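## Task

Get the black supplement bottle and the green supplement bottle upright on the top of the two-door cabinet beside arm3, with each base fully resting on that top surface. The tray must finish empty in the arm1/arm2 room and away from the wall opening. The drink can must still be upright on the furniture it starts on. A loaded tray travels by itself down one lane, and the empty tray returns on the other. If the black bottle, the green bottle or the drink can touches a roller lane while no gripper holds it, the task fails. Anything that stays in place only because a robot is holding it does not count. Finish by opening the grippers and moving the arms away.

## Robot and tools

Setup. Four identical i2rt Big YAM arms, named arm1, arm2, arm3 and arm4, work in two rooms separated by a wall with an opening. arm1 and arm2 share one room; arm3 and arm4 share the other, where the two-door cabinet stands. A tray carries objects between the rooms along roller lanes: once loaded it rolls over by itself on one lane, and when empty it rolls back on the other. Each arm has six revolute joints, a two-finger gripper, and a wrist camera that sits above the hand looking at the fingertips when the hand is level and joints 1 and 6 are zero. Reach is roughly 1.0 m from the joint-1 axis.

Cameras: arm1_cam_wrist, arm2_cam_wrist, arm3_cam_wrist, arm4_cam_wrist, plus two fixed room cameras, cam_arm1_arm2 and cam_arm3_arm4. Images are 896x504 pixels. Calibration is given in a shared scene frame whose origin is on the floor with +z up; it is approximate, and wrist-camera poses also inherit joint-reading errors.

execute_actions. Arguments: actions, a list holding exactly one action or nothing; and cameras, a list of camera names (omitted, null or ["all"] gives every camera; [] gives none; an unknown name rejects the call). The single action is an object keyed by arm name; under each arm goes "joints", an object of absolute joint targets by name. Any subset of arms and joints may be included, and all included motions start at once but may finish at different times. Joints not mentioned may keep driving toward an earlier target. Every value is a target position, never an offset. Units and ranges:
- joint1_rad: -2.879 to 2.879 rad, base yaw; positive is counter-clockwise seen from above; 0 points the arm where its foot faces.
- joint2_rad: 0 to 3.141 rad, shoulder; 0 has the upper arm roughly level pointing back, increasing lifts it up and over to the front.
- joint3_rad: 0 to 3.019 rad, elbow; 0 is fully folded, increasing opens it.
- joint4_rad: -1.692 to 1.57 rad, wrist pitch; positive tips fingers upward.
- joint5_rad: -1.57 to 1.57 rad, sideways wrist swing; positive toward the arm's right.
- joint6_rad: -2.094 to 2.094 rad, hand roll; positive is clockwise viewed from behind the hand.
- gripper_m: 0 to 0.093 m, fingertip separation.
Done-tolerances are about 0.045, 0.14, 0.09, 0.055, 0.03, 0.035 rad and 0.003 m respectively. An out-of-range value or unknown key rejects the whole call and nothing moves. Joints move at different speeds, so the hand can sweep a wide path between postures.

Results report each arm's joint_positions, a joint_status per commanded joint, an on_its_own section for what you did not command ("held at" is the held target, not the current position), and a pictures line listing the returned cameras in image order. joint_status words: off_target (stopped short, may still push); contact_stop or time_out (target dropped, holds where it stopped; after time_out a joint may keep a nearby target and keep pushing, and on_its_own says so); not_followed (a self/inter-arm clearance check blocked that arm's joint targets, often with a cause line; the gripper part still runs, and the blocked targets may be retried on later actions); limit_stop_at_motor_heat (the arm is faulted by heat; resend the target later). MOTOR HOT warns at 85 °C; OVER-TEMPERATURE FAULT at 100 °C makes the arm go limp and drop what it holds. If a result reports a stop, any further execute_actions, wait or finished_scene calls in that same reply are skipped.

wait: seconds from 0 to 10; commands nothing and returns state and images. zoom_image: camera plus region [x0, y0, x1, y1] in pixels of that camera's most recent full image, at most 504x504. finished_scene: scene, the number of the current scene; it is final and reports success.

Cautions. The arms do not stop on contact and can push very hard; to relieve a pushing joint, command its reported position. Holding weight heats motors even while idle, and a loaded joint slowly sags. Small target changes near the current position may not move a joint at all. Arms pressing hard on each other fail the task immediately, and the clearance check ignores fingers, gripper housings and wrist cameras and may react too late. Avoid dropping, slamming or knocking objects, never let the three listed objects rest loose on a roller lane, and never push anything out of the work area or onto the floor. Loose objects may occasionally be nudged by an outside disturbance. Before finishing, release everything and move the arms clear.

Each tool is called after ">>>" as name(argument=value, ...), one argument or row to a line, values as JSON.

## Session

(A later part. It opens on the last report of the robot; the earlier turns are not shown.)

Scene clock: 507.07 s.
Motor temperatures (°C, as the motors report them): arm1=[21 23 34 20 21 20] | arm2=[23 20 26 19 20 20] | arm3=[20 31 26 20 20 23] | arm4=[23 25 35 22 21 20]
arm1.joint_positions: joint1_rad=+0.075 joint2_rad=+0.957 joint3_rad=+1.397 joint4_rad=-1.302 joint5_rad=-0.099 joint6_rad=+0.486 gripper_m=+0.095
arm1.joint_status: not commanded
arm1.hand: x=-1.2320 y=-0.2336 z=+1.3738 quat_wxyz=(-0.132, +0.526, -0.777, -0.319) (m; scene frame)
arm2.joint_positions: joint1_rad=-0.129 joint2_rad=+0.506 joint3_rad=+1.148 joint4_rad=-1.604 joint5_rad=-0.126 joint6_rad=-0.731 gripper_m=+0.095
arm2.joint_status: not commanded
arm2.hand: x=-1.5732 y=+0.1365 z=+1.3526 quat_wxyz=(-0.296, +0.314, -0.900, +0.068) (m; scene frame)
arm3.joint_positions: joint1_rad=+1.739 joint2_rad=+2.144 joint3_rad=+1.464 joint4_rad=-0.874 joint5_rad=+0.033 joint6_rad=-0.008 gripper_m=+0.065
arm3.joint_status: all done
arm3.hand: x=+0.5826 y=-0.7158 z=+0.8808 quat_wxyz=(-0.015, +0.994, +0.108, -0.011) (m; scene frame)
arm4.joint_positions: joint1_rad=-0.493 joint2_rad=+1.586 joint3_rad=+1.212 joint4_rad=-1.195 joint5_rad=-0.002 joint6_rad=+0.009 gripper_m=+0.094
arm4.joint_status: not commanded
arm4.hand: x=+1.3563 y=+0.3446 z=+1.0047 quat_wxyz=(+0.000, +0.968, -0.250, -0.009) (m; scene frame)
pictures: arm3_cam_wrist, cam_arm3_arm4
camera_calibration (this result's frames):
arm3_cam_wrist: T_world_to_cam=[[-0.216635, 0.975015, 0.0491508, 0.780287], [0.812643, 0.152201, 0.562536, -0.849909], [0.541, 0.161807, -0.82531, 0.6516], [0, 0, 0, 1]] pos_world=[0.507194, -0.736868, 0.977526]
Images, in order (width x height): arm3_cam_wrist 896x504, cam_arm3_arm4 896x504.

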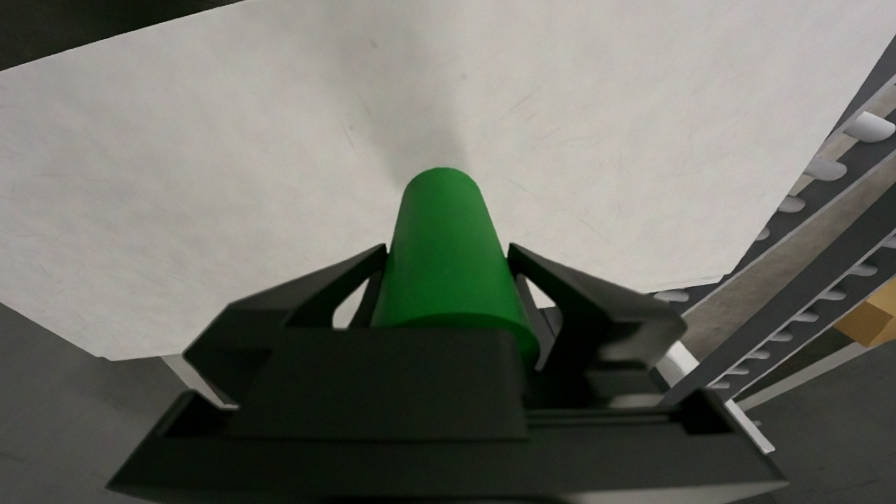

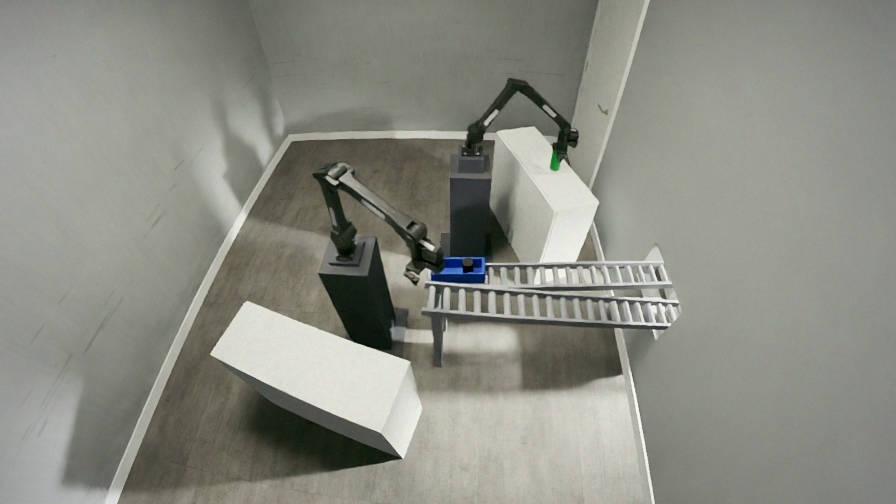

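>>> execute_actions(
  actions=[
    {"arm3": {"joints": {"joint2_rad": 2.211, "joint3_rad": 1.497, "joint4_rad": -0.808}}, "arm4": {"joints": {"joint1_rad": 0.185, "joint2_rad": 2.035, "joint3_rad": 1.27, "joint4_rad": -0.74, "joint6_rad": 0.18, "gripper_m": 0.05}}},
  ],
  cameras=["arm3_cam_wrist", "arm4_cam_wrist", "cam_arm3_arm4"],
)

Scene clock: 541.77 s.
Motor temperatures (°C, as the motors report them): arm1=[21 23 34 20 21 20] | arm2=[23 20 27 19 20 20] | arm3=[20 30 26 20 20 23] | arm4=[23 25 36 22 21 20]
arm1.joint_positions: joint1_rad=+0.075 joint2_rad=+0.957 joint3_rad=+1.397 joint4_rad=-1.302 joint5_rad=-0.099 joint6_rad=+0.486 gripper_m=+0.095
arm1.joint_status: not commanded
arm1.hand: x=-1.2320 y=-0.2336 z=+1.3738 quat_wxyz=(-0.132, +0.526, -0.777, -0.319) (m; scene frame)
arm2.joint_positions: joint1_rad=-0.129 joint2_rad=+0.506 joint3_rad=+1.148 joint4_rad=-1.604 joint5_rad=-0.126 joint6_rad=-0.731 gripper_m=+0.095
arm2.joint_status: not commanded
arm2.hand: x=-1.5732 y=+0.1365 z=+1.3526 quat_wxyz=(-0.296, +0.314, -0.900, +0.068) (m; scene frame)
arm3.joint_positions: joint1_rad=+1.738 joint2_rad=+2.200 joint3_rad=+1.469 joint4_rad=-0.818 joint5_rad=+0.032 joint6_rad=-0.007 gripper_m=+0.064
arm3.joint_status: all done
arm3.hand: x=+0.5790 y=-0.7163 z=+0.8506 quat_wxyz=(-0.014, +0.994, +0.107, -0.013) (m; scene frame)
arm4.joint_positions: joint1_rad=+0.190 joint2_rad=+2.048 joint3_rad=+1.253 joint4_rad=-0.749 joint5_rad=-0.001 joint6_rad=+0.171 gripper_m=+0.050
arm4.joint_status: all done
arm4.hand: x=+1.2292 y=+0.0325 z=+0.7992 quat_wxyz=(+0.000, +1.000, +0.008, -0.020) (m; scene frame)
pictures: arm3_cam_wrist, arm4_cam_wrist, cam_arm3_arm4
camera_calibration (this result's frames):
arm3_cam_wrist: T_world_to_cam=[[-0.214964, 0.975421, 0.0484092, 0.781413], [0.815097, 0.151886, 0.559059, -0.828649], [0.537966, 0.159636, -0.827713, 0.630894], [0, 0, 0, 1]] pos_world=[0.504006, -0.73706, 0.947636]
arm4_cam_wrist: T_world_to_cam=[[-0.0243322, 0.999613, -0.013475, 0.00728313], [0.831613, 0.0277198, 0.554663, -1.45978], [0.554822, 0.00229022, -0.831966, 0.111494], [0, 0, 0, 1]] pos_world=[1.15229, 0.0329291, 0.902543]
Images, in order (width x height): arm3_cam_wrist 896x504, arm4_cam_wrist 896x504, cam_arm3_arm4 896x504.

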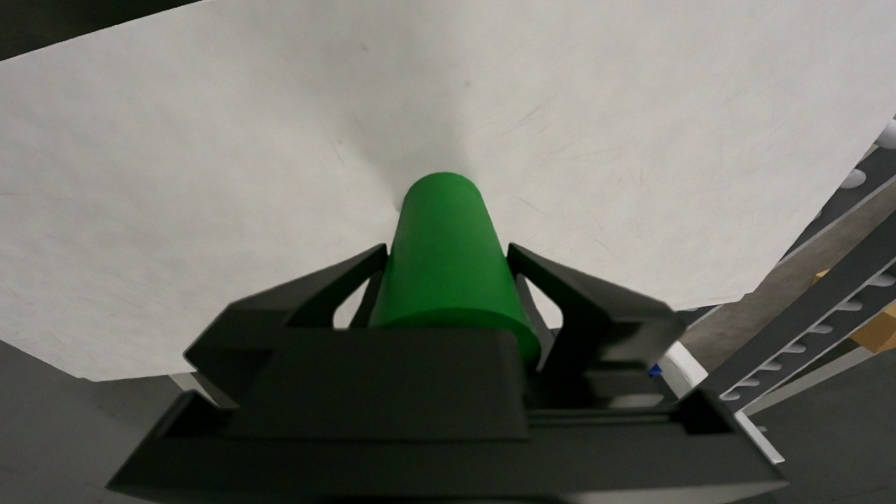

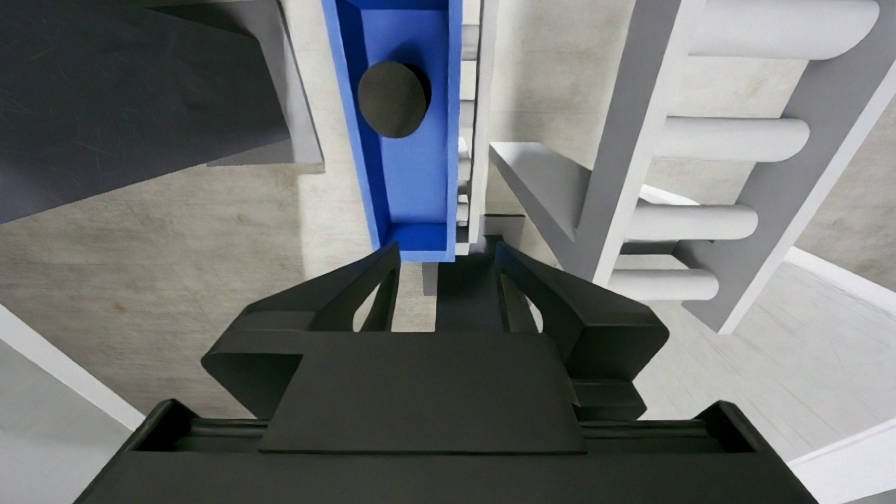

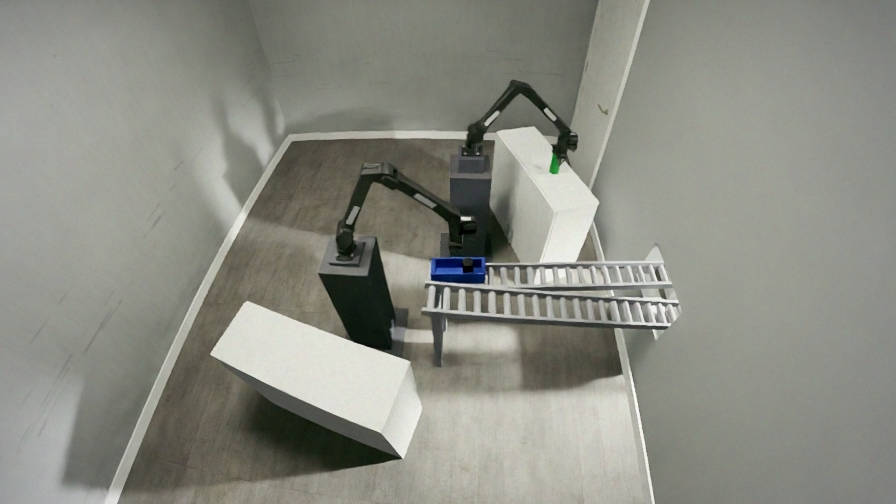

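>>> execute_actions(
  actions=[
    {"arm3": {"joints": {"joint2_rad": 2.18, "joint3_rad": 1.49, "gripper_m": 0.093}}, "arm4": {"joints": {"joint1_rad": -0.245, "joint2_rad": 2.03, "joint3_rad": 1.53, "joint4_rad": -1.055, "joint6_rad": -0.245}}},
  ],
  cameras=["arm3_cam_wrist", "arm4_cam_wrist", "cam_arm3_arm4"],
)

Scene clock: 573.67 s.
Motor temperatures (°C, as the motors report them): arm1=[21 23 34 20 21 20] | arm2=[23 20 27 19 20 20] | arm3=[20 30 27 20 20 23] | arm4=[23 27 35 22 21 20]
arm1.joint_positions: joint1_rad=+0.075 joint2_rad=+0.957 joint3_rad=+1.397 joint4_rad=-1.302 joint5_rad=-0.099 joint6_rad=+0.486 gripper_m=+0.095
arm1.joint_status: not commanded
arm1.hand: x=-1.2320 y=-0.2336 z=+1.3738 quat_wxyz=(-0.132, +0.526, -0.777, -0.319) (m; scene frame)
arm2.joint_positions: joint1_rad=-0.129 joint2_rad=+0.506 joint3_rad=+1.148 joint4_rad=-1.604 joint5_rad=-0.126 joint6_rad=-0.731 gripper_m=+0.095
arm2.joint_status: not commanded
arm2.hand: x=-1.5732 y=+0.1365 z=+1.3526 quat_wxyz=(-0.296, +0.314, -0.900, +0.068) (m; scene frame)
arm3.joint_positions: joint1_rad=+1.738 joint2_rad=+2.200 joint3_rad=+1.469 joint4_rad=-0.817 joint5_rad=+0.033 joint6_rad=-0.007 gripper_m=+0.093
arm3.joint_status: all done
arm3.hand: x=+0.5788 y=-0.7162 z=+0.8508 quat_wxyz=(-0.015, +0.994, +0.107, -0.014) (m; scene frame)
arm4.joint_positions: joint1_rad=-0.240 joint2_rad=+2.028 joint3_rad=+1.511 joint4_rad=-1.048 joint5_rad=+0.002 joint6_rad=-0.236 gripper_m=+0.050
arm4.joint_status: all done
arm4.hand: x=+1.1857 y=+0.2713 z=+0.8897 quat_wxyz=(-0.004, +1.000, -0.004, -0.010) (m; scene frame)
pictures: arm3_cam_wrist, arm4_cam_wrist, cam_arm3_arm4
camera_calibration (this result's frames):
arm3_cam_wrist: T_world_to_cam=[[-0.214883, 0.975401, 0.0491804, 0.780551], [0.815814, 0.151586, 0.558095, -0.828352], [0.536911, 0.160047, -0.828318, 0.632649], [0, 0, 0, 1]] pos_world=[0.503832, -0.737037, 0.947946]
arm4_cam_wrist: T_world_to_cam=[[-0.000922969, 0.999987, -0.00496329, -0.266613], [0.820319, 0.00359566, 0.571895, -1.47573], [0.571905, -0.00354364, -0.820312, 0.181335], [0, 0, 0, 1]] pos_world=[1.10662, 0.272559, 0.991393]
Images, in order (width x height): arm3_cam_wrist 896x504, arm4_cam_wrist 896x504, cam_arm3_arm4 896x504.

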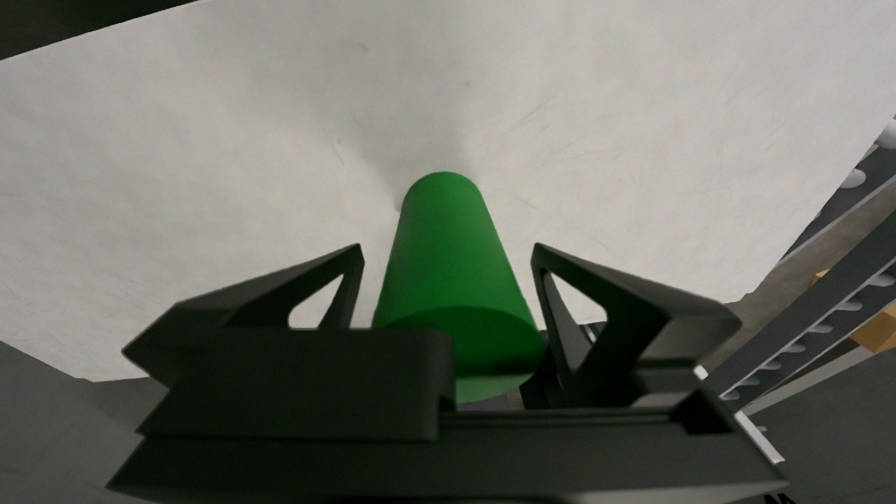

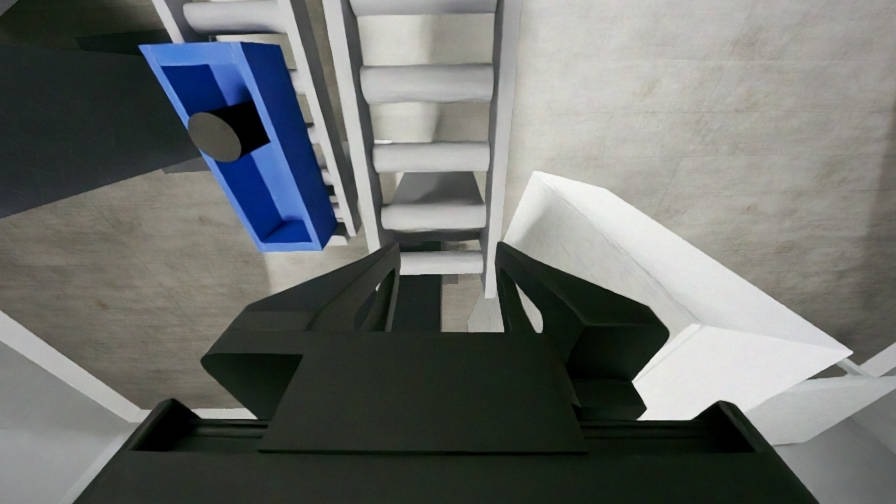

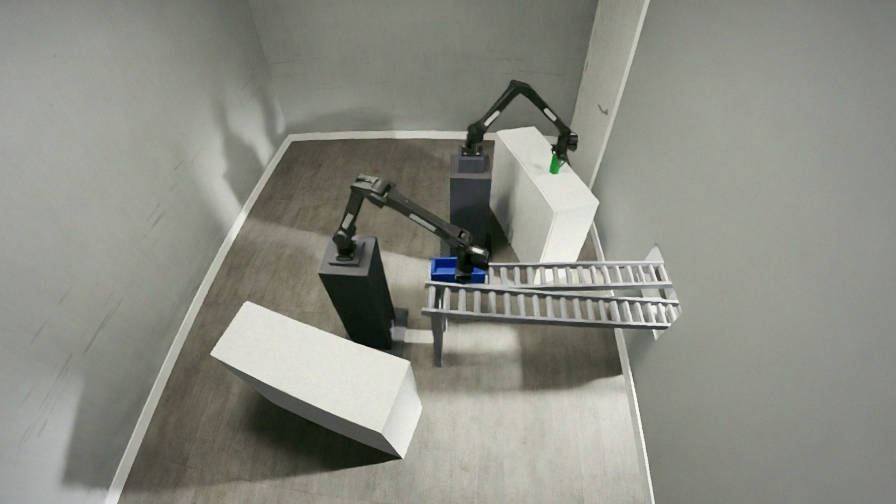

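>>> zoom_image(
  camera="arm4_cam_wrist",
  region=[300, 0, 560, 310],
)

Region (300, 0, 560, 310) of arm4_cam_wrist's 896x504 image, scaled by 1.626, with more detail than that image has; it fills the left 423 columns of this view, and the rest is white.

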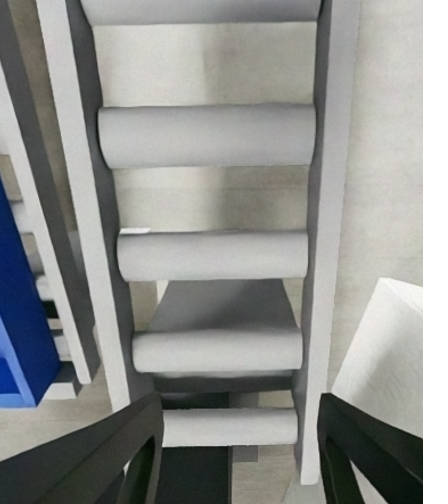

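>>> execute_actions(
  actions=[
    {"arm3": {"joints": {"joint2_rad": 2.132, "joint3_rad": 1.681, "joint4_rad": -1.081}}, "arm4": {"joints": {"joint1_rad": -0.45}}},
  ],
  cameras=["arm3_cam_wrist"],
)

Scene clock: 637.03 s.
Motor temperatures (°C, as the motors report them): arm1=[21 23 35 20 21 20] | arm2=[23 20 27 19 20 20] | arm3=[20 31 27 20 20 23] | arm4=[23 28 37 22 21 20]
arm1.joint_positions: joint1_rad=+0.075 joint2_rad=+0.957 joint3_rad=+1.397 joint4_rad=-1.302 joint5_rad=-0.099 joint6_rad=+0.486 gripper_m=+0.095
arm1.joint_status: not commanded
arm1.hand: x=-1.2320 y=-0.2336 z=+1.3738 quat_wxyz=(-0.132, +0.526, -0.777, -0.319) (m; scene frame)
arm2.joint_positions: joint1_rad=-0.129 joint2_rad=+0.506 joint3_rad=+1.148 joint4_rad=-1.604 joint5_rad=-0.126 joint6_rad=-0.731 gripper_m=+0.095
arm2.joint_status: not commanded
arm2.hand: x=-1.5732 y=+0.1365 z=+1.3526 quat_wxyz=(-0.296, +0.314, -0.900, +0.068) (m; scene frame)
arm3.joint_positions: joint1_rad=+1.738 joint2_rad=+2.135 joint3_rad=+1.645 joint4_rad=-1.074 joint5_rad=+0.033 joint6_rad=-0.007 gripper_m=+0.093
arm3.joint_status: all done
arm3.hand: x=+0.5485 y=-0.7225 z=+0.9438 quat_wxyz=(-0.015, +0.994, +0.108, -0.006) (m; scene frame)
arm4.joint_positions: joint1_rad=-0.451 joint2_rad=+2.028 joint3_rad=+1.511 joint4_rad=-1.048 joint5_rad=+0.001 joint6_rad=-0.237 gripper_m=+0.050
arm4.joint_status: all done
arm4.hand: x=+1.2279 y=+0.3868 z=+0.8898 quat_wxyz=(-0.004, +0.994, -0.109, -0.010) (m; scene frame)
pictures: arm3_cam_wrist
camera_calibration (this result's frames):
arm3_cam_wrist: T_world_to_cam=[[-0.215653, 0.975237, 0.0490461, 0.776039], [0.807172, 0.149773, 0.571, -0.863377], [0.549515, 0.162727, -0.819484, 0.713669], [0, 0, 0, 1]] pos_world=[0.472077, -0.743645, 1.03977]
Images, in order (width x height): arm3_cam_wrist 896x504.

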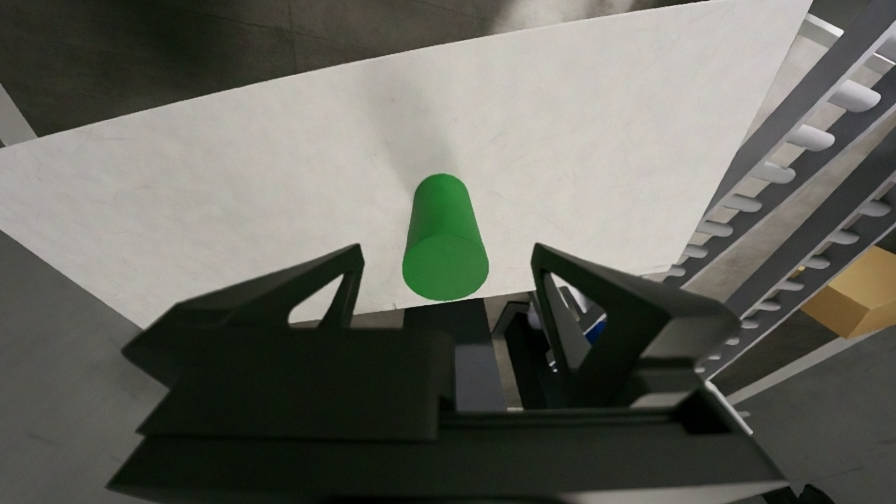

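>>> execute_actions(
  actions=[
    {"arm3": {"joints": {"joint1_rad": -0.028, "joint5_rad": 0.0, "joint6_rad": 0.0}}},
  ],
  cameras=["arm3_cam_wrist"],
)

Scene clock: 645.03 s.
Motor temperatures (°C, as the motors report them): arm1=[21 23 35 20 21 20] | arm2=[23 20 27 19 20 20] | arm3=[20 31 28 20 20 23] | arm4=[23 28 37 22 21 20]
arm1.joint_positions: joint1_rad=+0.075 joint2_rad=+0.957 joint3_rad=+1.397 joint4_rad=-1.302 joint5_rad=-0.099 joint6_rad=+0.486 gripper_m=+0.095
arm1.joint_status: not commanded
arm1.hand: x=-1.2320 y=-0.2336 z=+1.3738 quat_wxyz=(-0.132, +0.526, -0.777, -0.319) (m; scene frame)
arm2.joint_positions: joint1_rad=-0.129 joint2_rad=+0.506 joint3_rad=+1.148 joint4_rad=-1.604 joint5_rad=-0.126 joint6_rad=-0.731 gripper_m=+0.095
arm2.joint_status: not commanded
arm2.hand: x=-1.5732 y=+0.1365 z=+1.3526 quat_wxyz=(-0.296, +0.314, -0.900, +0.068) (m; scene frame)
arm3.joint_positions: joint1_rad=-0.038 joint2_rad=+2.136 joint3_rad=+1.656 joint4_rad=-1.074 joint5_rad=+0.002 joint6_rad=-0.007 gripper_m=+0.093
arm3.joint_status: all done
arm3.hand: x=+1.1551 y=+0.0247 z=+0.9450 quat_wxyz=(-0.006, +0.711, -0.703, -0.005) (m; scene frame)
arm4.joint_positions: joint1_rad=-0.451 joint2_rad=+2.028 joint3_rad=+1.511 joint4_rad=-1.048 joint5_rad=+0.001 joint6_rad=-0.237 gripper_m=+0.050
arm4.joint_status: not commanded
arm4.hand: x=+1.2279 y=+0.3868 z=+0.8898 quat_wxyz=(-0.004, +0.994, -0.109, -0.010) (m; scene frame)
pictures: arm3_cam_wrist
camera_calibration (this result's frames):
arm3_cam_wrist: T_world_to_cam=[[0.999748, 0.0131577, 0.0181971, -1.17285], [0.000549616, -0.824451, 0.565933, -0.505018], [0.022449, -0.565781, -0.82425, 0.890973], [0, 0, 0, 1]] pos_world=[1.15283, 0.103165, 1.04153]
Images, in order (width x height): arm3_cam_wrist 896x504.

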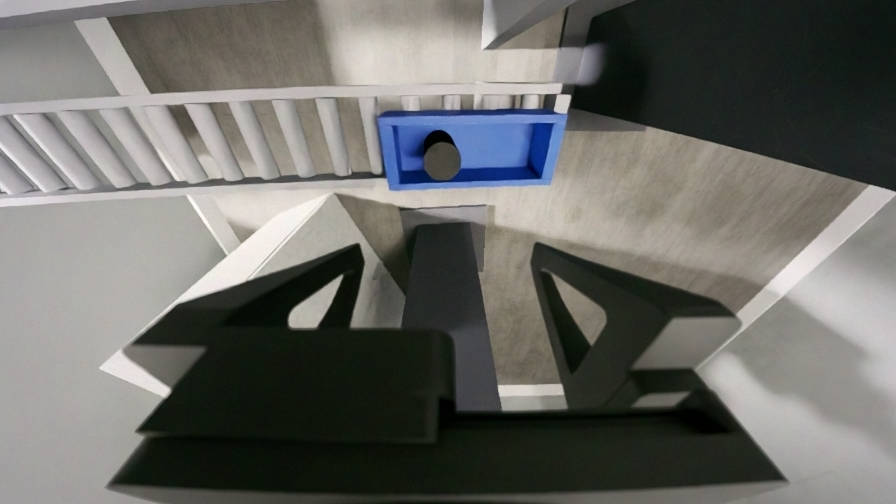

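>>> zoom_image(
  camera="arm3_cam_wrist",
  region=[370, 90, 580, 200],
)

Region (370, 90, 580, 200) of arm3_cam_wrist's 896x504 image, scaled by 2.400, with more detail than that image has; it fills the top 264 rows of this view, and the rest is white.

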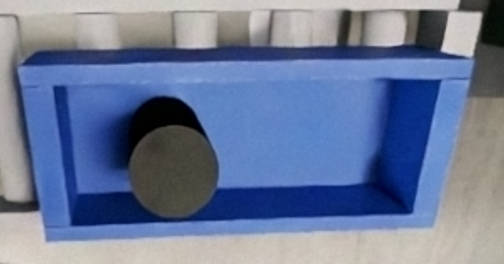

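>>> execute_actions(
  actions=[
    {"arm3": {"joints": {"joint1_rad": -0.022, "joint2_rad": 2.72, "joint3_rad": 1.828, "joint4_rad": -0.628}}},
  ],
  cameras=["arm3_cam_wrist"],
)

Scene clock: 677.07 s.
Motor temperatures (°C, as the motors report them): arm1=[21 23 35 20 21 20] | arm2=[23 20 27 19 20 20] | arm3=[20 31 28 20 20 23] | arm4=[23 28 38 22 21 20]
arm1.joint_positions: joint1_rad=+0.075 joint2_rad=+0.957 joint3_rad=+1.397 joint4_rad=-1.302 joint5_rad=-0.099 joint6_rad=+0.486 gripper_m=+0.095
arm1.joint_status: not commanded
arm1.hand: x=-1.2320 y=-0.2336 z=+1.3738 quat_wxyz=(-0.132, +0.526, -0.777, -0.319) (m; scene frame)
arm2.joint_positions: joint1_rad=-0.129 joint2_rad=+0.506 joint3_rad=+1.148 joint4_rad=-1.604 joint5_rad=-0.126 joint6_rad=-0.731 gripper_m=+0.095
arm2.joint_status: not commanded
arm2.hand: x=-1.5732 y=+0.1365 z=+1.3526 quat_wxyz=(-0.296, +0.314, -0.900, +0.068) (m; scene frame)
arm3.joint_positions: joint1_rad=-0.031 joint2_rad=+2.727 joint3_rad=+1.804 joint4_rad=-0.634 joint5_rad=-0.002 joint6_rad=-0.004 gripper_m=+0.093
arm3.joint_status: all done
arm3.hand: x=+1.1500 y=+0.0287 z=+0.6233 quat_wxyz=(-0.003, +0.712, -0.702, -0.005) (m; scene frame)
arm4.joint_positions: joint1_rad=-0.451 joint2_rad=+2.028 joint3_rad=+1.511 joint4_rad=-1.048 joint5_rad=+0.001 joint6_rad=-0.237 gripper_m=+0.050
arm4.joint_status: not commanded
arm4.hand: x=+1.2279 y=+0.3868 z=+0.8898 quat_wxyz=(-0.004, +0.994, -0.109, -0.010) (m; scene frame)
pictures: arm3_cam_wrist
camera_calibration (this result's frames):
arm3_cam_wrist: T_world_to_cam=[[0.999765, 0.0163186, 0.0143032, -1.1597], [0.00528771, -0.82248, 0.56877, -0.326977], [0.0210456, -0.568561, -0.822372, 0.628737], [0, 0, 0, 1]] pos_world=[1.14793, 0.107468, 0.719618]
Images, in order (width x height): arm3_cam_wrist 896x504.

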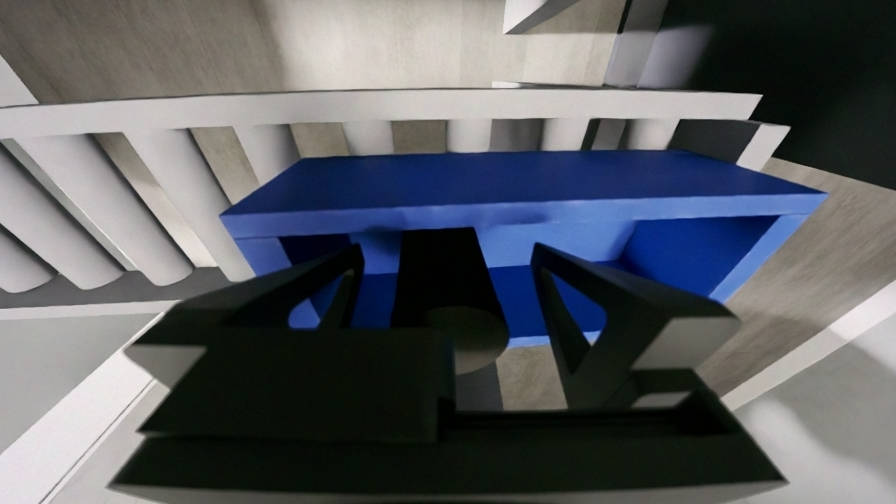

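>>> zoom_image(
  camera="arm3_cam_wrist",
  region=[340, 200, 560, 400],
)

Region (340, 200, 560, 400) of arm3_cam_wrist's 896x504 image, scaled by 2.291, with more detail than that image has; it fills the top 458 rows of this view, and the rest is white.

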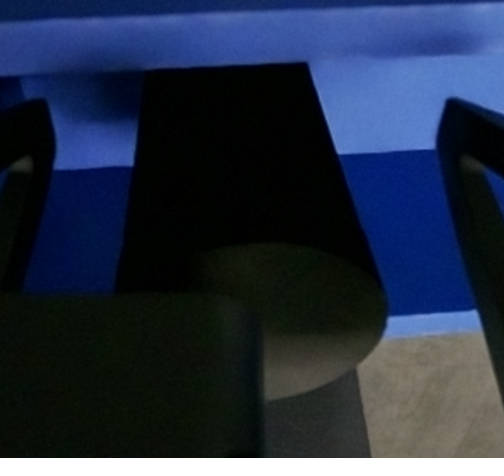

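>>> execute_actions(
  actions=[
    {"arm3": {"joints": {"joint3_rad": 1.761, "joint4_rad": -0.587}}},
  ],
  cameras=["arm3_cam_wrist"],
)

Scene clock: 696.83 s.
Motor temperatures (°C, as the motors report them): arm1=[21 23 35 20 21 20] | arm2=[23 20 27 19 20 20] | arm3=[20 31 27 20 20 23] | arm4=[23 28 38 22 21 20]
arm1.joint_positions: joint1_rad=+0.075 joint2_rad=+0.957 joint3_rad=+1.397 joint4_rad=-1.302 joint5_rad=-0.099 joint6_rad=+0.486 gripper_m=+0.095
arm1.joint_status: not commanded
arm1.hand: x=-1.2320 y=-0.2336 z=+1.3738 quat_wxyz=(-0.132, +0.526, -0.777, -0.319) (m; scene frame)
arm2.joint_positions: joint1_rad=-0.129 joint2_rad=+0.506 joint3_rad=+1.148 joint4_rad=-1.604 joint5_rad=-0.126 joint6_rad=-0.731 gripper_m=+0.095
arm2.joint_status: not commanded
arm2.hand: x=-1.5732 y=+0.1365 z=+1.3526 quat_wxyz=(-0.296, +0.314, -0.900, +0.068) (m; scene frame)
arm3.joint_positions: joint1_rad=-0.031 joint2_rad=+2.729 joint3_rad=+1.755 joint4_rad=-0.595 joint5_rad=-0.002 joint6_rad=-0.004 gripper_m=+0.093
arm3.joint_status: all done
arm3.hand: x=+1.1502 y=+0.0104 z=+0.6118 quat_wxyz=(+0.001, +0.712, -0.702, -0.001) (m; scene frame)
arm4.joint_positions: joint1_rad=-0.451 joint2_rad=+2.028 joint3_rad=+1.511 joint4_rad=-1.048 joint5_rad=+0.001 joint6_rad=-0.237 gripper_m=+0.050
arm4.joint_status: not commanded
arm4.hand: x=+1.2279 y=+0.3868 z=+0.8898 quat_wxyz=(-0.004, +0.994, -0.109, -0.010) (m; scene frame)
pictures: arm3_cam_wrist
camera_calibration (this result's frames):
arm3_cam_wrist: T_world_to_cam=[[0.999763, 0.0164919, 0.0142359, -1.15938], [0.00522682, -0.815917, 0.578146, -0.341149], [0.02115, -0.577934, -0.815809, 0.604835], [0, 0, 0, 1]] pos_world=[1.1481, 0.0903255, 0.707169]
Images, in order (width x height): arm3_cam_wrist 896x504.

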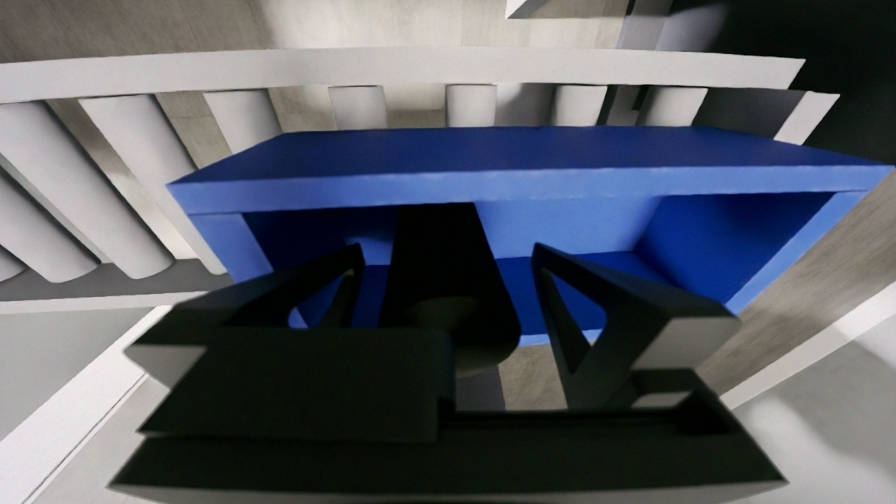

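>>> execute_actions(
  actions=[
    {"arm3": {"joints": {"gripper_m": 0.042}}},
  ],
  cameras=["arm3_cam_wrist"],
)

Scene clock: 699.10 s.
Motor temperatures (°C, as the motors report them): arm1=[21 23 35 20 21 20] | arm2=[23 20 27 19 20 20] | arm3=[20 31 27 20 20 23] | arm4=[23 28 38 22 21 20]
arm1.joint_positions: joint1_rad=+0.075 joint2_rad=+0.957 joint3_rad=+1.397 joint4_rad=-1.302 joint5_rad=-0.099 joint6_rad=+0.486 gripper_m=+0.095
arm1.joint_status: not commanded
arm1.hand: x=-1.2320 y=-0.2336 z=+1.3738 quat_wxyz=(-0.132, +0.526, -0.777, -0.319) (m; scene frame)
arm2.joint_positions: joint1_rad=-0.129 joint2_rad=+0.506 joint3_rad=+1.148 joint4_rad=-1.604 joint5_rad=-0.126 joint6_rad=-0.731 gripper_m=+0.095
arm2.joint_status: not commanded
arm2.hand: x=-1.5732 y=+0.1365 z=+1.3526 quat_wxyz=(-0.296, +0.314, -0.900, +0.068) (m; scene frame)
arm3.joint_positions: joint1_rad=-0.031 joint2_rad=+2.729 joint3_rad=+1.755 joint4_rad=-0.595 joint5_rad=-0.002 joint6_rad=-0.004 gripper_m=+0.058
arm3.joint_status: gripper_m off_target (ended at +0.058, target +0.042)
arm3.hand: x=+1.1501 y=+0.0105 z=+0.6118 quat_wxyz=(+0.001, +0.712, -0.702, -0.001) (m; scene frame)
arm4.joint_positions: joint1_rad=-0.451 joint2_rad=+2.028 joint3_rad=+1.511 joint4_rad=-1.048 joint5_rad=+0.001 joint6_rad=-0.237 gripper_m=+0.050
arm4.joint_status: not commanded
arm4.hand: x=+1.2279 y=+0.3868 z=+0.8898 quat_wxyz=(-0.004, +0.994, -0.109, -0.010) (m; scene frame)
pictures: arm3_cam_wrist
camera_calibration (this result's frames):
arm3_cam_wrist: T_world_to_cam=[[0.999768, 0.0164863, 0.0138567, -1.15909], [0.00544942, -0.816135, 0.577835, -0.341137], [0.0208354, -0.577626, -0.816036, 0.605387], [0, 0, 0, 1]] pos_world=[1.14807, 0.0903826, 0.7072]
Images, in order (width x height): arm3_cam_wrist 896x504.

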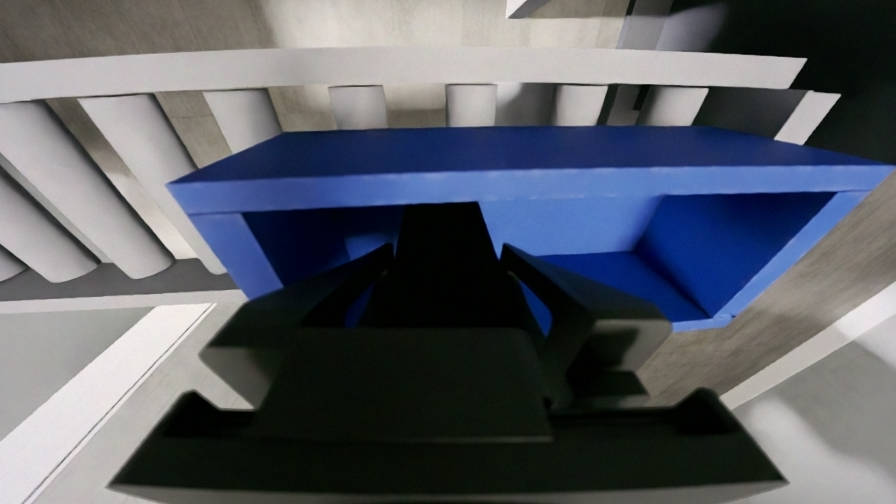

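>>> execute_actions(
  actions=[
    {"arm3": {"joints": {"joint2_rad": 2.397, "joint3_rad": 1.555, "joint4_rad": -0.565}}},
  ],
  cameras=["arm3_cam_wrist"],
)

Scene clock: 711.33 s.
Motor temperatures (°C, as the motors report them): arm1=[21 23 35 20 21 20] | arm2=[23 20 27 19 20 20] | arm3=[20 31 27 20 20 23] | arm4=[23 28 38 22 21 20]
arm1.joint_positions: joint1_rad=+0.075 joint2_rad=+0.957 joint3_rad=+1.397 joint4_rad=-1.302 joint5_rad=-0.099 joint6_rad=+0.486 gripper_m=+0.095
arm1.joint_status: not commanded
arm1.hand: x=-1.2320 y=-0.2336 z=+1.3738 quat_wxyz=(-0.132, +0.526, -0.777, -0.319) (m; scene frame)
arm2.joint_positions: joint1_rad=-0.129 joint2_rad=+0.506 joint3_rad=+1.148 joint4_rad=-1.604 joint5_rad=-0.126 joint6_rad=-0.731 gripper_m=+0.095
arm2.joint_status: not commanded
arm2.hand: x=-1.5732 y=+0.1365 z=+1.3526 quat_wxyz=(-0.296, +0.314, -0.900, +0.068) (m; scene frame)
arm3.joint_positions: joint1_rad=-0.031 joint2_rad=+2.414 joint3_rad=+1.547 joint4_rad=-0.563 joint5_rad=-0.002 joint6_rad=-0.004 gripper_m=+0.057
arm3.joint_status: all done
arm3.hand: x=+1.1499 y=+0.0313 z=+0.7505 quat_wxyz=(-0.048, +0.711, -0.700, -0.051) (m; scene frame)
arm4.joint_positions: joint1_rad=-0.451 joint2_rad=+2.028 joint3_rad=+1.511 joint4_rad=-1.048 joint5_rad=+0.001 joint6_rad=-0.237 gripper_m=+0.050
arm4.joint_status: not commanded
arm4.hand: x=+1.2279 y=+0.3868 z=+0.8898 quat_wxyz=(-0.004, +0.994, -0.109, -0.010) (m; scene frame)
pictures: arm3_cam_wrist
camera_calibration (this result's frames):
arm3_cam_wrist: T_world_to_cam=[[0.999781, 0.0147065, 0.0149203, -1.16184], [0.00622678, -0.888605, 0.45863, -0.313515], [0.0200031, -0.458437, -0.888502, 0.782201], [0, 0, 0, 1]] pos_world=[1.14789, 0.0970856, 0.85611]
Images, in order (width x height): arm3_cam_wrist 896x504.

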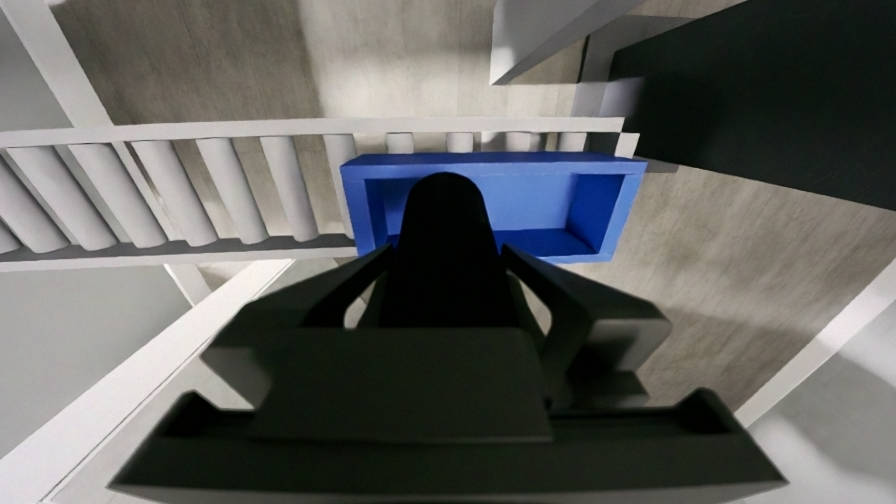

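>>> execute_actions(
  actions=[
    {"arm3": {"joints": {"joint1_rad": 1.39, "joint2_rad": 2.155, "joint3_rad": 1.555, "joint4_rad": -0.945, "joint5_rad": 0.02}}, "arm4": {"joints": {"joint1_rad": 0.178, "joint2_rad": 2.035, "joint3_rad": 1.27, "joint4_rad": -0.74, "joint6_rad": 0.185}}},
  ],
  cameras=["arm3_cam_wrist", "arm4_cam_wrist"],
)

Scene clock: 733.27 s.
Motor temperatures (°C, as the motors report them): arm1=[21 23 35 20 21 20] | arm2=[23 20 27 19 20 20] | arm3=[20 31 27 20 20 23] | arm4=[23 29 38 22 21 20]
arm1.joint_positions: joint1_rad=+0.075 joint2_rad=+0.957 joint3_rad=+1.397 joint4_rad=-1.302 joint5_rad=-0.099 joint6_rad=+0.486 gripper_m=+0.095
arm1.joint_status: not commanded
arm1.hand: x=-1.2320 y=-0.2336 z=+1.3738 quat_wxyz=(-0.132, +0.526, -0.777, -0.319) (m; scene frame)
arm2.joint_positions: joint1_rad=-0.129 joint2_rad=+0.506 joint3_rad=+1.148 joint4_rad=-1.604 joint5_rad=-0.126 joint6_rad=-0.731 gripper_m=+0.095
arm2.joint_status: not commanded
arm2.hand: x=-1.5732 y=+0.1365 z=+1.3526 quat_wxyz=(-0.296, +0.314, -0.900, +0.068) (m; scene frame)
arm3.joint_positions: joint1_rad=+1.398 joint2_rad=+2.173 joint3_rad=+1.549 joint4_rad=-0.938 joint5_rad=+0.018 joint6_rad=-0.004 gripper_m=+0.057
arm3.joint_status: all done
arm3.hand: x=+0.5580 y=-0.5177 z=+0.8895 quat_wxyz=(-0.008, +0.998, -0.064, -0.004) (m; scene frame)
arm4.joint_positions: joint1_rad=+0.181 joint2_rad=+2.030 joint3_rad=+1.274 joint4_rad=-0.747 joint5_rad=-0.002 joint6_rad=+0.176 gripper_m=+0.050
arm4.joint_status: all done
arm4.hand: x=+1.2140 y=+0.0341 z=+0.8145 quat_wxyz=(+0.004, +0.999, +0.001, -0.040) (m; scene frame)
pictures: arm3_cam_wrist, arm4_cam_wrist
camera_calibration (this result's frames):
arm3_cam_wrist: T_world_to_cam=[[0.12484, 0.991612, 0.0334709, 0.413367], [0.81237, -0.121525, 0.570338, -1.01348], [0.569622, -0.0440101, -0.820728, 0.513428], [0, 0, 0, 1]] pos_world=[0.47926, -0.510468, 0.985578]
arm4_cam_wrist: T_world_to_cam=[[-0.0124216, 0.999706, -0.0208292, -0.00295166], [0.853294, 0.0214574, 0.520989, -1.45435], [0.521283, -0.0113019, -0.853309, 0.191182], [0, 0, 0, 1]] pos_world=[1.14129, 0.0363179, 0.920774]
Images, in order (width x height): arm3_cam_wrist 896x504, arm4_cam_wrist 896x504.

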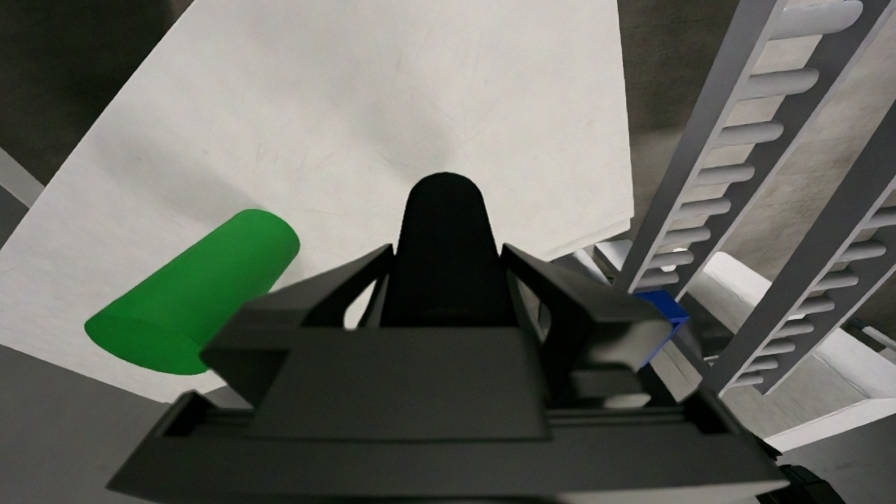

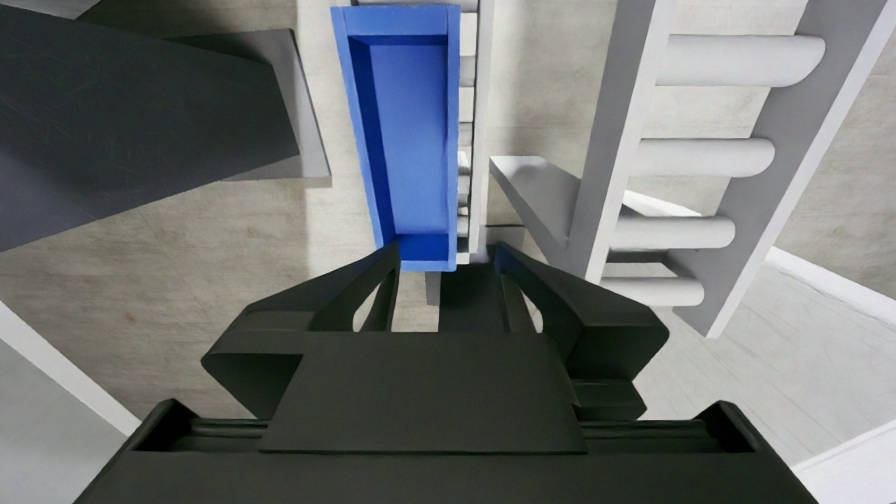

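>>> execute_actions(
  actions=[],
)

Scene clock: 754.93 s.
Motor temperatures (°C, as the motors report them): arm1=[21 23 35 20 21 20] | arm2=[23 20 27 19 20 20] | arm3=[20 31 27 20 20 23] | arm4=[23 29 36 22 21 20]
arm1.joint_positions: joint1_rad=+0.075 joint2_rad=+0.957 joint3_rad=+1.397 joint4_rad=-1.302 joint5_rad=-0.099 joint6_rad=+0.486 gripper_m=+0.095
arm1.joint_status: not commanded
arm1.hand: x=-1.2320 y=-0.2336 z=+1.3738 quat_wxyz=(-0.132, +0.526, -0.777, -0.319) (m; scene frame)
arm2.joint_positions: joint1_rad=-0.129 joint2_rad=+0.506 joint3_rad=+1.148 joint4_rad=-1.604 joint5_rad=-0.126 joint6_rad=-0.731 gripper_m=+0.095
arm2.joint_status: not commanded
arm2.hand: x=-1.5732 y=+0.1365 z=+1.3526 quat_wxyz=(-0.296, +0.314, -0.900, +0.068) (m; scene frame)
arm3.joint_positions: joint1_rad=+1.398 joint2_rad=+2.173 joint3_rad=+1.549 joint4_rad=-0.938 joint5_rad=+0.018 joint6_rad=-0.004 gripper_m=+0.057
arm3.joint_status: all done
arm3.hand: x=+0.5580 y=-0.5177 z=+0.8895 quat_wxyz=(-0.008, +0.998, -0.064, -0.004) (m; scene frame)
arm4.joint_positions: joint1_rad=+0.181 joint2_rad=+2.030 joint3_rad=+1.274 joint4_rad=-0.747 joint5_rad=-0.002 joint6_rad=+0.176 gripper_m=+0.050
arm4.joint_status: all done
arm4.hand: x=+1.2140 y=+0.0341 z=+0.8145 quat_wxyz=(+0.004, +0.999, +0.001, -0.040) (m; scene frame)
pictures: arm1_cam_wrist, arm2_cam_wrist, arm3_cam_wrist, arm4_cam_wrist, cam_arm1_arm2, cam_arm3_arm4
camera_calibration (this result's frames):
arm1_cam_wrist: T_world_to_cam=[[0.898408, -0.240684, -0.367334, 1.55972], [-0.256559, -0.966511, 0.00579617, -0.544645], [-0.356428, 0.0890357, -0.930071, 0.985202], [0, 0, 0, 1]] pos_world=[-1.18984, -0.238724, 1.4924]
arm2_cam_wrist: T_world_to_cam=[[0.540484, -0.790559, 0.287914, 0.57128], [-0.838215, -0.535493, 0.103164, -1.38001], [0.0726189, -0.297092, -0.952083, 1.56551], [0, 0, 0, 1]] pos_world=[-1.57919, 0.177748, 1.46839]
arm3_cam_wrist: T_world_to_cam=[[0.12484, 0.991612, 0.0334709, 0.413367], [0.81237, -0.121525, 0.570338, -1.01348], [0.569622, -0.0440101, -0.820728, 0.513428], [0, 0, 0, 1]] pos_world=[0.47926, -0.510468, 0.985578]
arm4_cam_wrist: T_world_to_cam=[[-0.0120414, 0.99971, -0.02086, -0.00338832], [0.8533, 0.0211489, 0.520991, -1.45434], [0.521281, -0.0115263, -0.853307, 0.19119], [0, 0, 0, 1]] pos_world=[1.14129, 0.0363489, 0.920773]
Images, in order (width x height): arm1_cam_wrist 896x504, arm2_cam_wrist 896x504, arm3_cam_wrist 896x504, arm4_cam_wrist 896x504, cam_arm1_arm2 896x504, cam_arm3_arm4 896x504.

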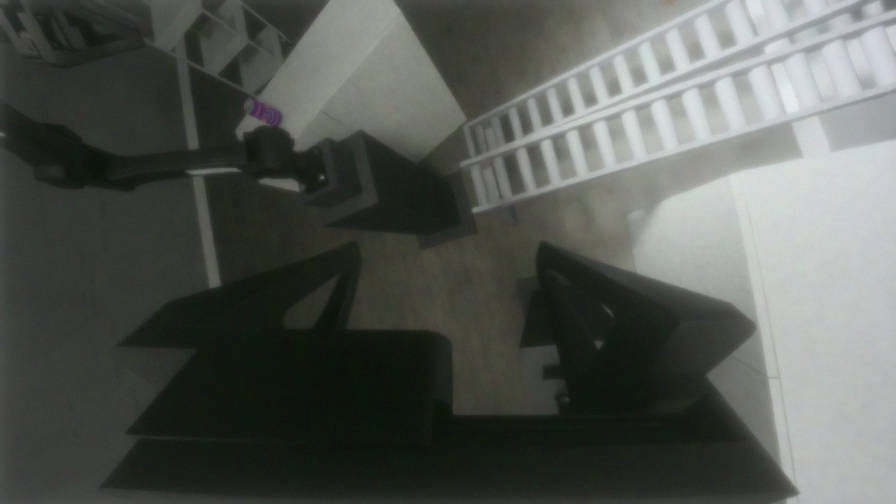

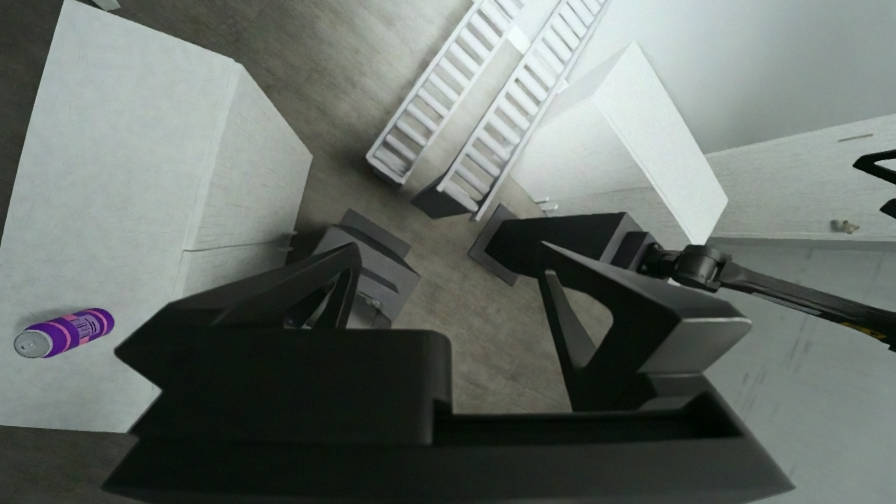

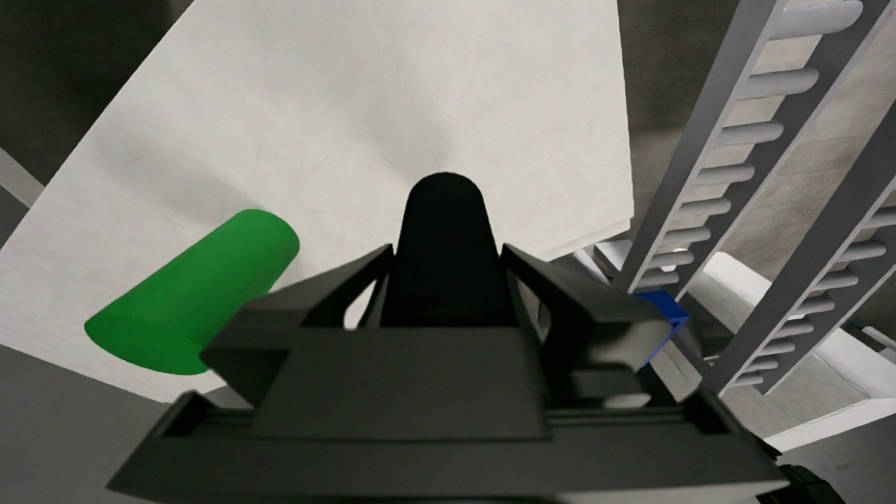

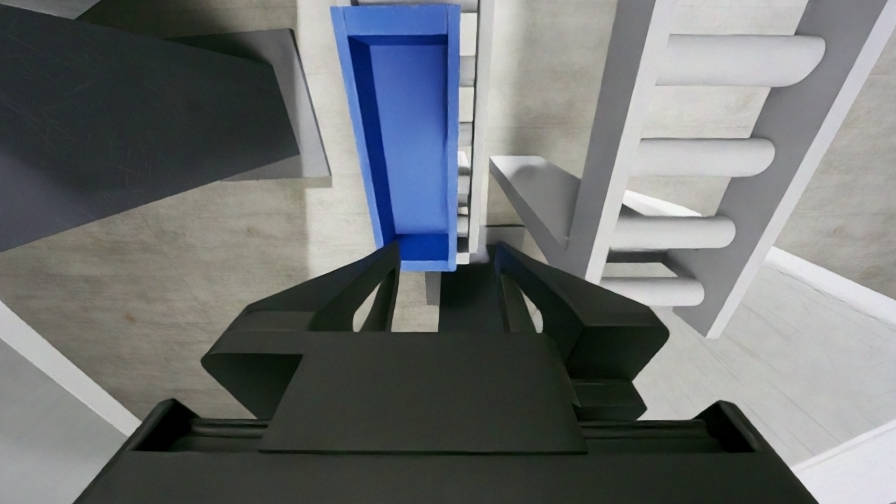

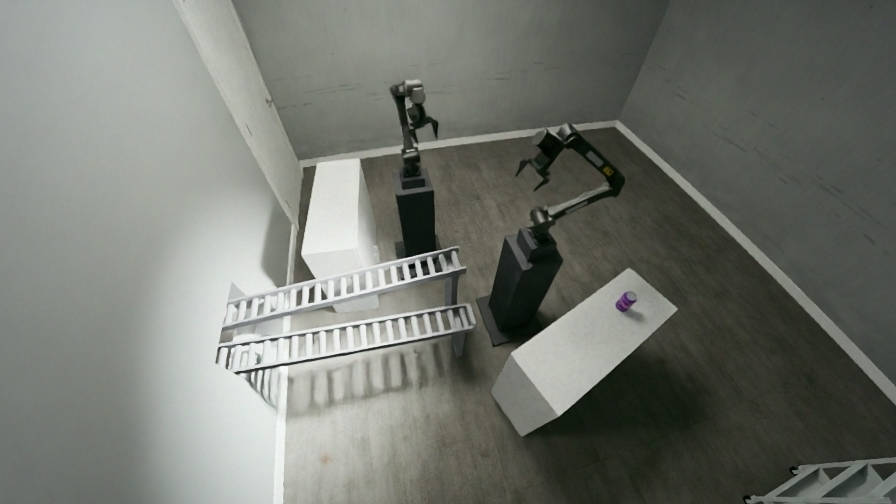

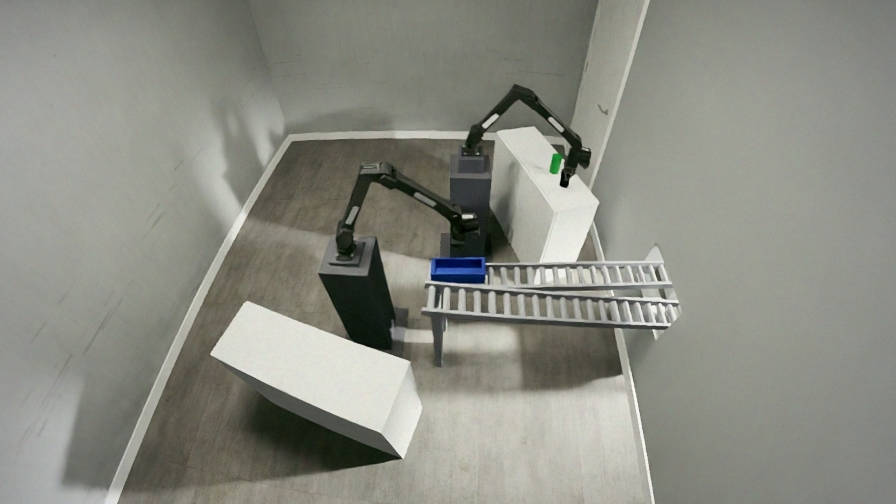

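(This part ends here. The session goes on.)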